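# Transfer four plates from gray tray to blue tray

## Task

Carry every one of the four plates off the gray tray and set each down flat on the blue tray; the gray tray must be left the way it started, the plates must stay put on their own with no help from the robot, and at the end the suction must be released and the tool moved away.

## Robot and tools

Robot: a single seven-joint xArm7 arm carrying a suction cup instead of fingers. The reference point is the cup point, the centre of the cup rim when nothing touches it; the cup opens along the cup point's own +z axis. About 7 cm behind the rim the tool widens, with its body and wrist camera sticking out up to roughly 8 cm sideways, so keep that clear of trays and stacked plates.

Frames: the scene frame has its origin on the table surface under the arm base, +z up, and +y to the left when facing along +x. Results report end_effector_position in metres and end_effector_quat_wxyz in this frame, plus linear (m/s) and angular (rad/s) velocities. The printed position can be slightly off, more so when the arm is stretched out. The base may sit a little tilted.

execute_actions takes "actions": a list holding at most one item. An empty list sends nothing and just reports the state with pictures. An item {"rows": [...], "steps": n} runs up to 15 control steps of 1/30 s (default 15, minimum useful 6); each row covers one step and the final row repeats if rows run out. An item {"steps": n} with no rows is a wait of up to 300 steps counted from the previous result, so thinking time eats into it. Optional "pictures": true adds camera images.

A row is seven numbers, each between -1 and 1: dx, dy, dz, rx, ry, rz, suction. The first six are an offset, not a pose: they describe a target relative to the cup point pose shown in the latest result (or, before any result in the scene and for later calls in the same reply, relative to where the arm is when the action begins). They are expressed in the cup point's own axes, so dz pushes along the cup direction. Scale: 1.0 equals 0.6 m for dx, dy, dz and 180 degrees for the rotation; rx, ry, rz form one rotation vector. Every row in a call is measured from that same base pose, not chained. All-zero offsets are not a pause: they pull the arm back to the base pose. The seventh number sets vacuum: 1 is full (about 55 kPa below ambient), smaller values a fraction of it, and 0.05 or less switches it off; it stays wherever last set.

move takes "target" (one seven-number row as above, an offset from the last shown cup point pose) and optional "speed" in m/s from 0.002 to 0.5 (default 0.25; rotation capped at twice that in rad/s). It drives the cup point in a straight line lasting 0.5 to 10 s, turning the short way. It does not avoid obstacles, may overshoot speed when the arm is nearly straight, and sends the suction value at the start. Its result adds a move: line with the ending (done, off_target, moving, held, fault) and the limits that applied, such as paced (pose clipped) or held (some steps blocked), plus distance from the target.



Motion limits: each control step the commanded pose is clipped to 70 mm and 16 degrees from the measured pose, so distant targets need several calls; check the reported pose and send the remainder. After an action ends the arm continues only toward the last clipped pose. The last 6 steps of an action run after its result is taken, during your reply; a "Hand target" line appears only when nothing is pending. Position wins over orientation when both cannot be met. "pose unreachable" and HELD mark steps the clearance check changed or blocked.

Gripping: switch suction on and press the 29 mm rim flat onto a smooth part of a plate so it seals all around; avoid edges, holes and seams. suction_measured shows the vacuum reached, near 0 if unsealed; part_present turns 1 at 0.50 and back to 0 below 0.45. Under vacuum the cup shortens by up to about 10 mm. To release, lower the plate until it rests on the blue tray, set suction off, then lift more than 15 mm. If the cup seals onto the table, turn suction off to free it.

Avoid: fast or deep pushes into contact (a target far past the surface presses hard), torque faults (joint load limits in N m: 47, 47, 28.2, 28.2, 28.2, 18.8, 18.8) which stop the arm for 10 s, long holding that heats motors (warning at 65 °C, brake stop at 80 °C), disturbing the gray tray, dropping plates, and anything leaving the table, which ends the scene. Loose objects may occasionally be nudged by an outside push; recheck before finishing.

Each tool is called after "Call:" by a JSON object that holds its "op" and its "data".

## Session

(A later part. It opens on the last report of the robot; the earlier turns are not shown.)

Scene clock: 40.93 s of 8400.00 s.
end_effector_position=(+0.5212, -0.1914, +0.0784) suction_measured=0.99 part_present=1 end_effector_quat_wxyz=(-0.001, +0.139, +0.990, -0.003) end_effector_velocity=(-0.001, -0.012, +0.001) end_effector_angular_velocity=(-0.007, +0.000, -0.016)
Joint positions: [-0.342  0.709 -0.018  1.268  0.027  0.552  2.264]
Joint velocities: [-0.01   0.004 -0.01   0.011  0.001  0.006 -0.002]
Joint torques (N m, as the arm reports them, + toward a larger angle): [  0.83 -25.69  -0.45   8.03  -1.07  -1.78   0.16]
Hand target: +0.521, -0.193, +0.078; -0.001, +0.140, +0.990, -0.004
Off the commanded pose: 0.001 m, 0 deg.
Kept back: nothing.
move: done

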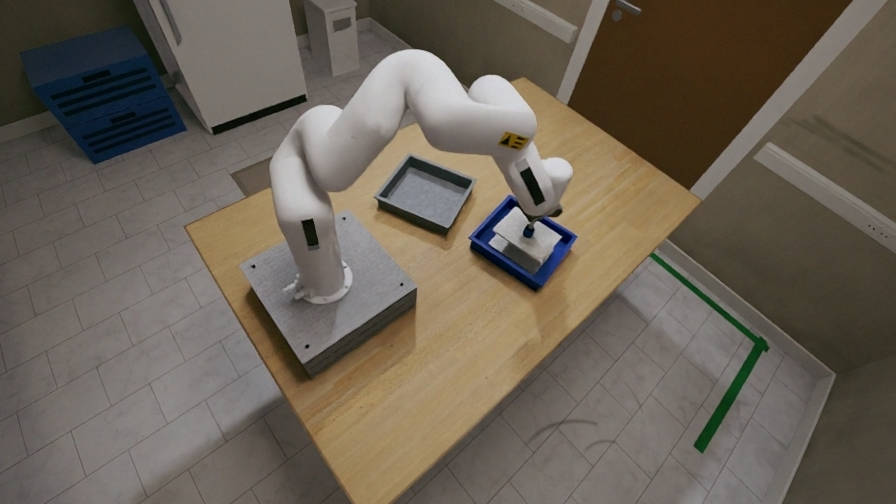

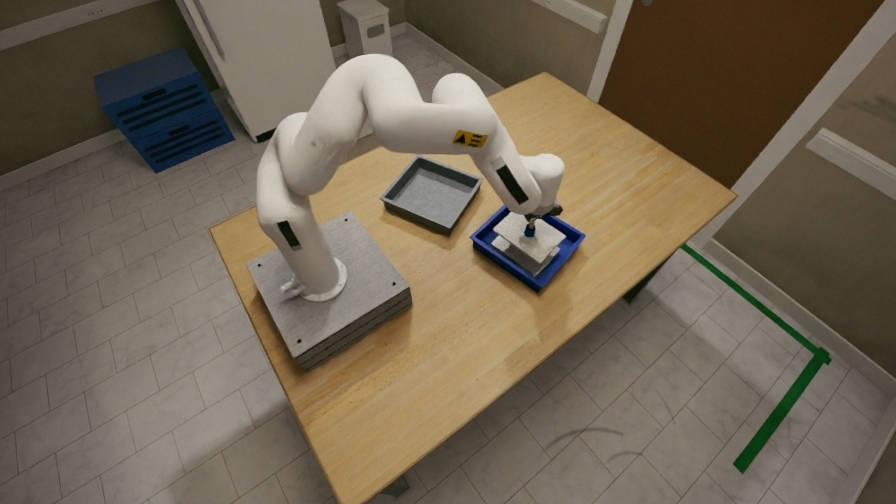

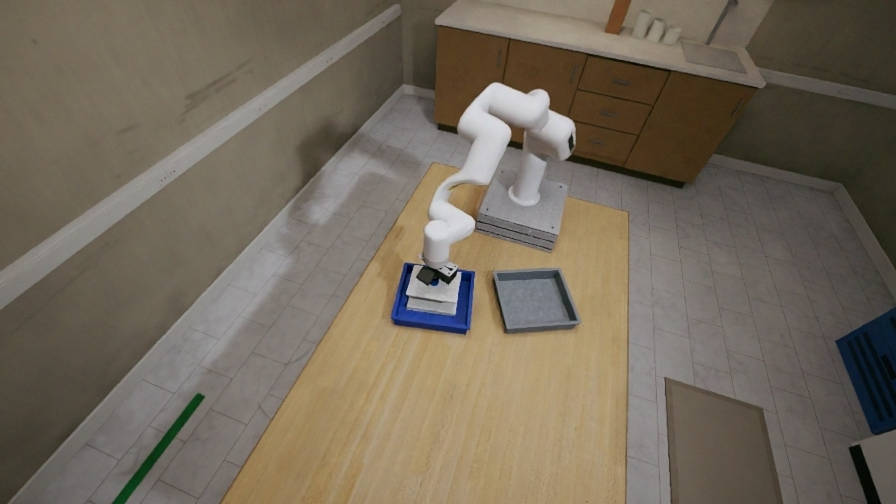

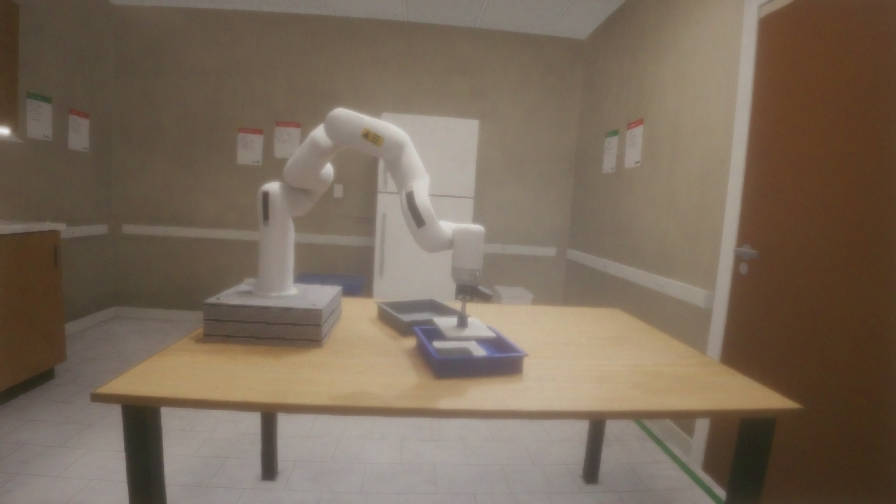

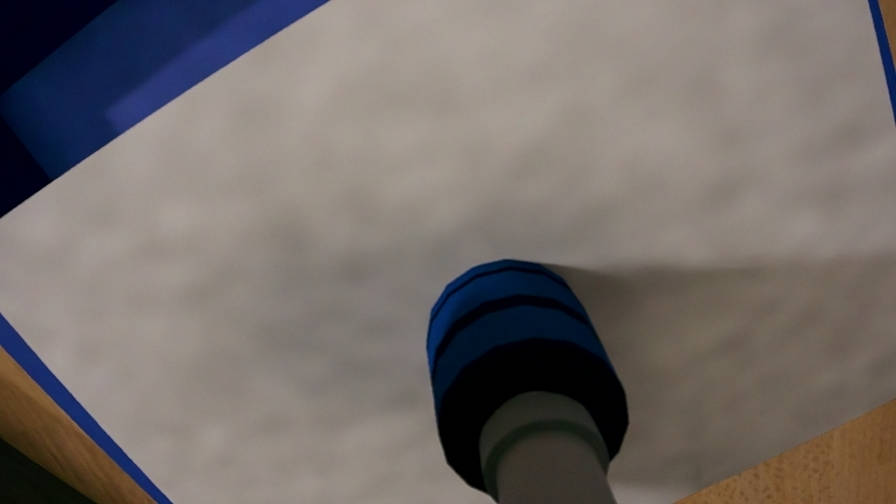

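Call:
{"op": "move", "data": {"target": [0,0,0.1022,0,0,0,1], "speed": 0.06}}

Call:
{"op": "execute_actions", "data": {"actions": [{"rows":[[0,0,0,0,0,0,0]],"steps":7}]}}

Call:
{"op": "move", "data": {"target": [0,0,-0.25,0,0,0,0]}}

Scene clock: 42.53 s of 8400.00 s.
end_effector_position=(+0.5212, -0.1921, +0.0176) suction_measured=1.00 part_present=1 end_effector_quat_wxyz=(-0.001, +0.139, +0.990, -0.003) end_effector_velocity=(-0.000, -0.001, -0.001) end_effector_angular_velocity=(-0.000, +0.000, -0.002)
Joint positions: [-0.345  0.863 -0.014  1.323  0.03   0.452  2.262]
Joint velocities: [-0.001  0.003 -0.     0.003 -0.    -0.     0.001]
Joint torques (N m, as the arm reports them, + toward a larger angle): [  0.61 -26.69  -0.77   7.51  -1.    -1.42   0.01]
Hand target: +0.521, -0.192, +0.017; -0.001, +0.139, +0.990, -0.003
Off the commanded pose: 0.001 m, 0 deg.
Kept back: nothing.
move: done

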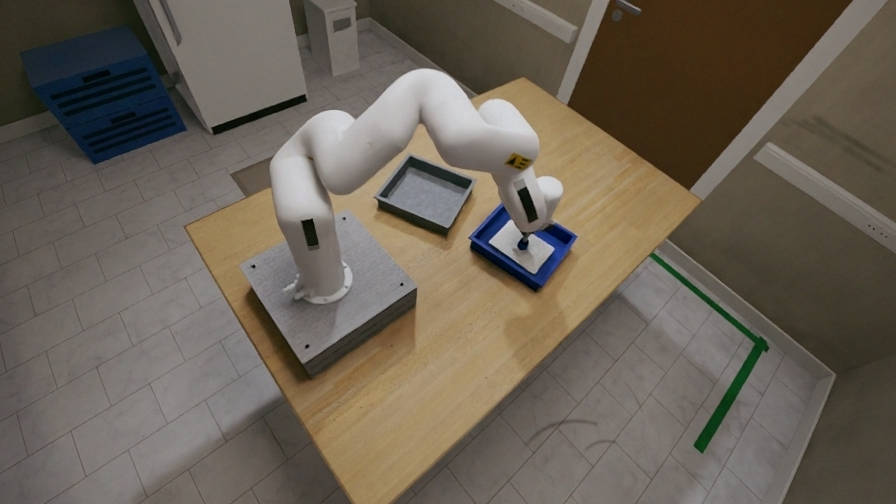

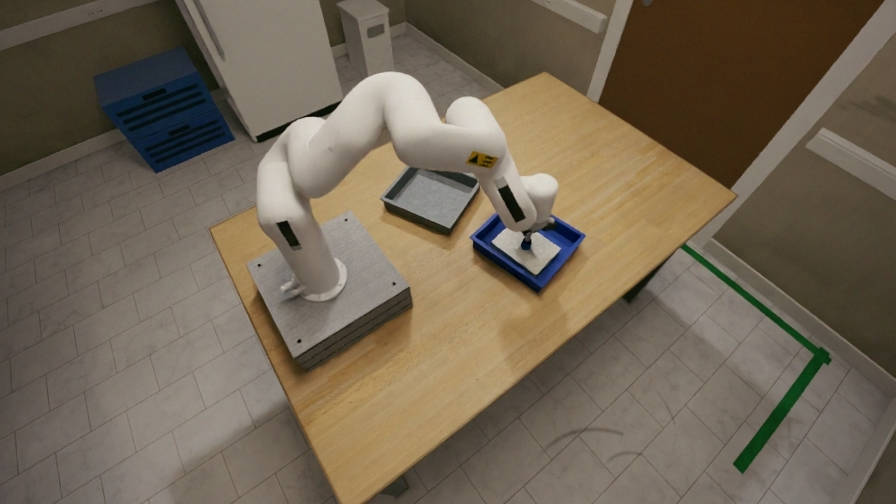

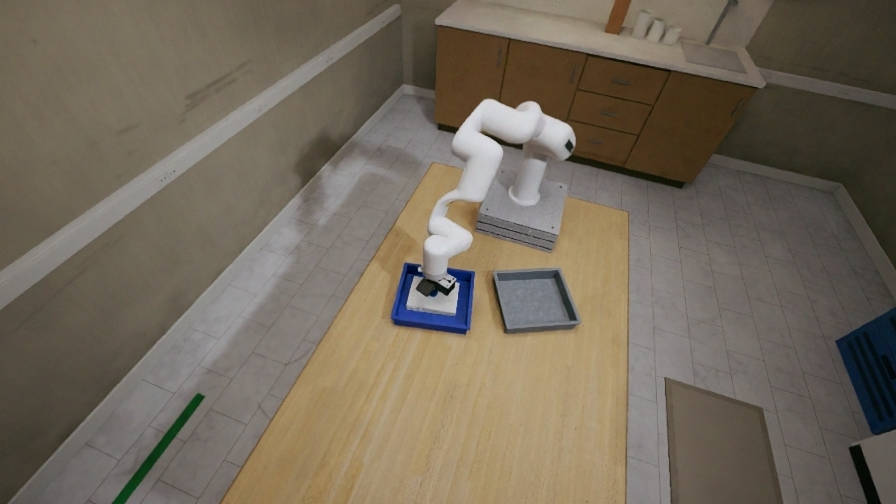

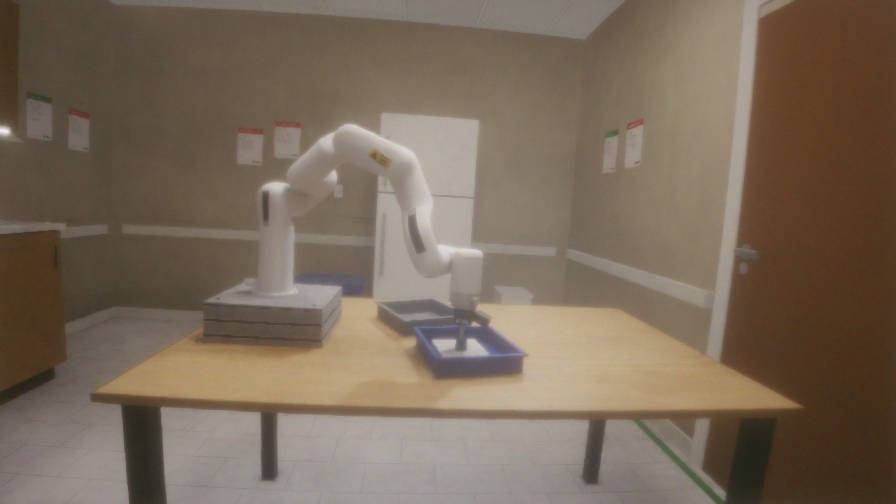

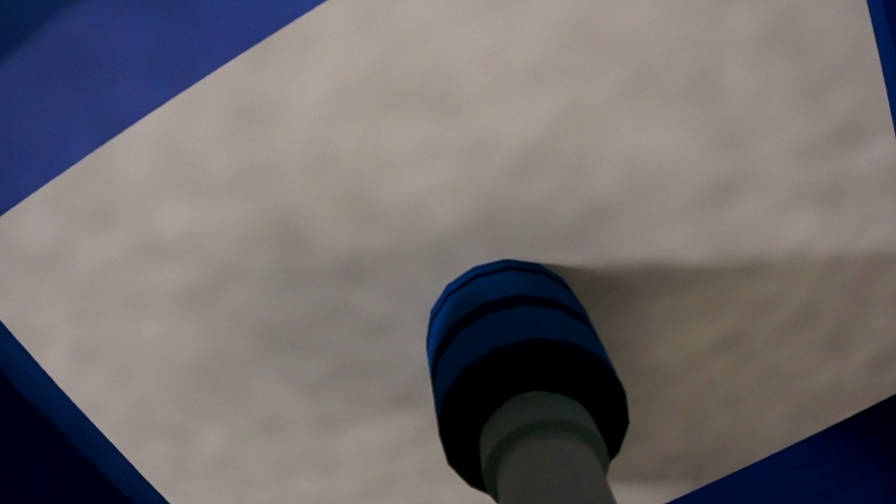

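Scene clock: 42.57 s of 8400.00 s.
end_effector_position=(+0.5213, -0.1921, +0.0177) suction_measured=0.00 part_present=0 end_effector_quat_wxyz=(-0.001, +0.139, +0.990, -0.004) end_effector_velocity=(+0.007, -0.003, +0.009) end_effector_angular_velocity=(-0.007, -0.017, +0.001)
Joint positions: [-0.345  0.863 -0.014  1.323  0.03   0.452  2.262]
Joint velocities: [-0.001 -0.014  0.     0.004 -0.001 -0.    -0.   ]
Joint torques (N m, as the arm reports them, + toward a larger angle): [  0.61 -25.12  -0.7    7.01  -0.94  -1.59   0.06]
Steps of this call (step 1: the first step of this action). Readings (end_effector_position | what the end effector reports):
1: the state above

Scene clock: 43.90 s of 8400.00 s.
end_effector_position=(+0.5223, -0.1909, +0.1677) suction_measured=0.00 part_present=0 end_effector_quat_wxyz=(-0.000, +0.139, +0.990, -0.003) end_effector_velocity=(+0.003, -0.001, +0.006) end_effector_angular_velocity=(-0.004, -0.010, +0.001)
Joint positions: [-0.339  0.514 -0.022  1.252  0.02   0.729  2.269]
Joint velocities: [ 0.    -0.009 -0.001  0.005 -0.001  0.003 -0.001]
Joint torques (N m, as the arm reports them, + toward a larger angle): [  0.47 -23.63  -0.7    9.04  -1.05  -1.73   0.15]
Hand target: +0.523, -0.191, +0.169; +0.000, +0.139, +0.990, -0.004
Off your previous action's commanded pose: 0.001 m, 0 deg at its last step (step 6 of this call).
Off the commanded pose: 0.001 m, 0 deg.
Kept back: nothing.
move: done

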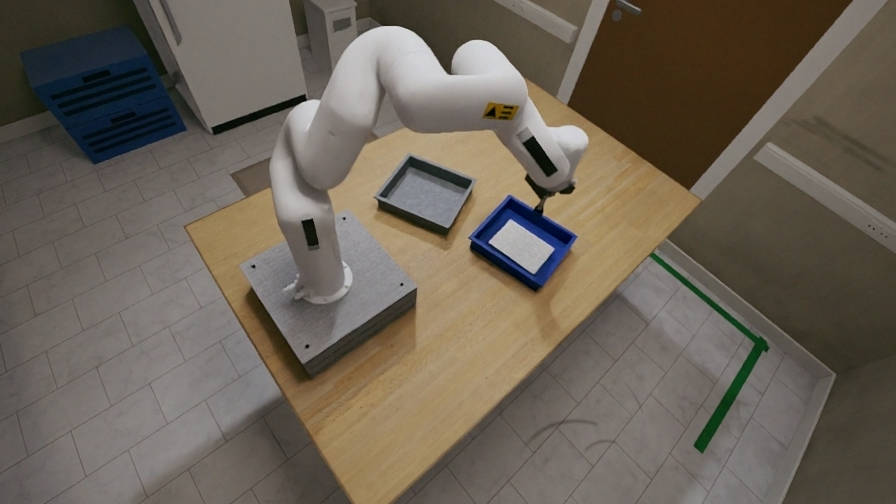

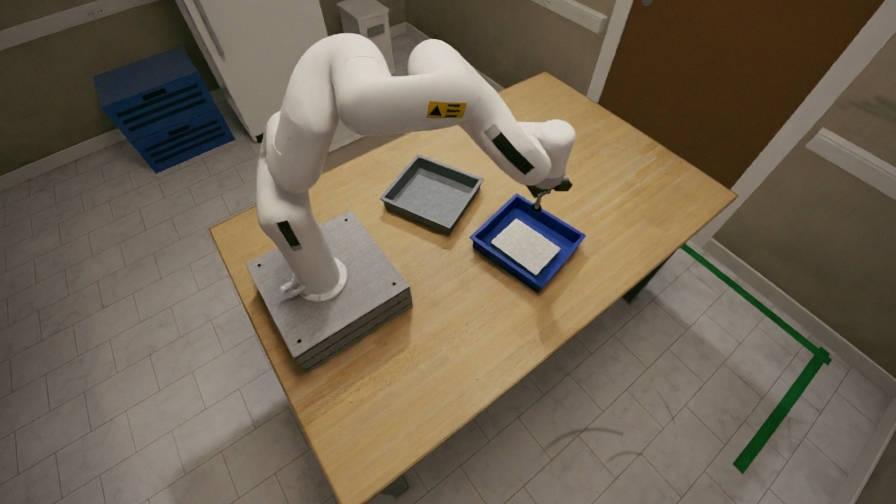

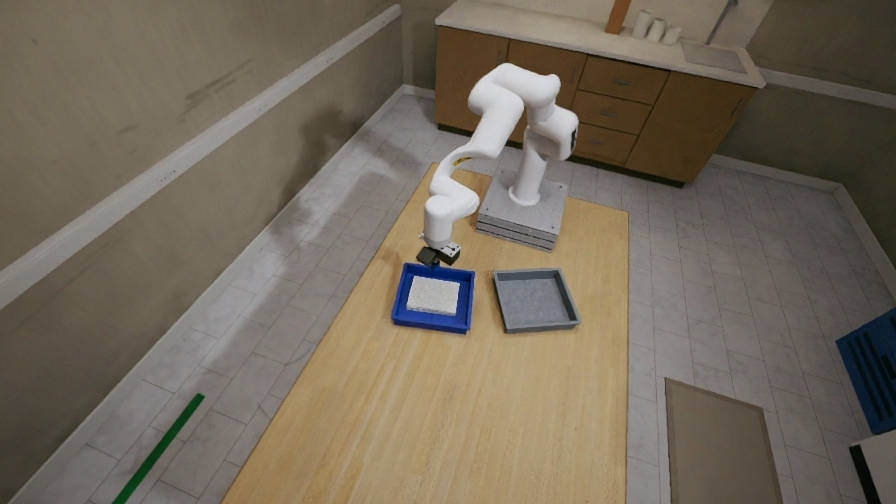

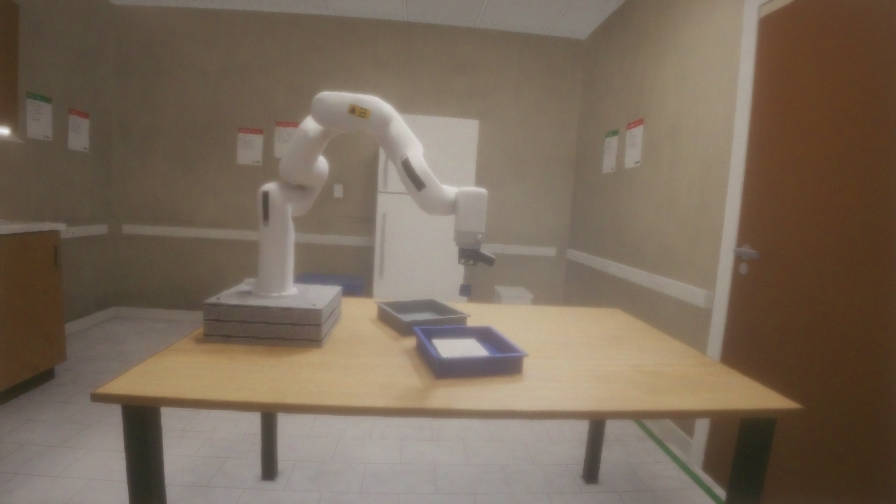

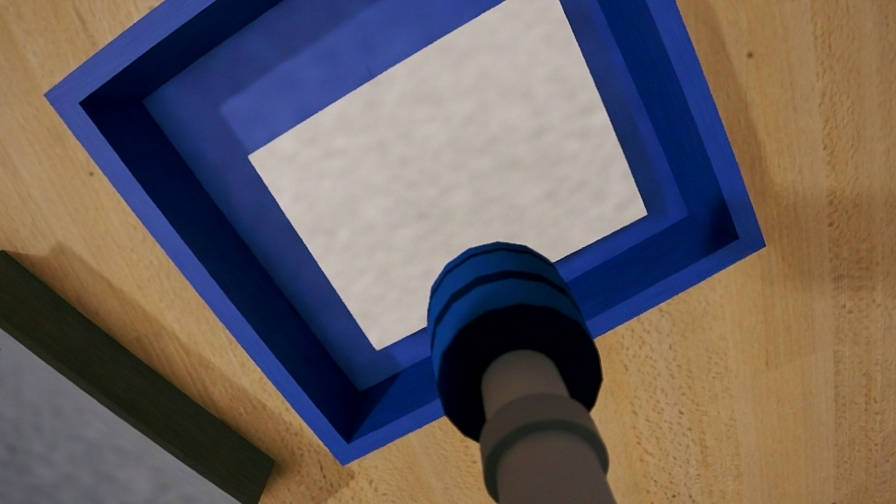

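Call:
{"op": "finished_scene", "data": {"scene": 2}}

The scene is finished: the task was done.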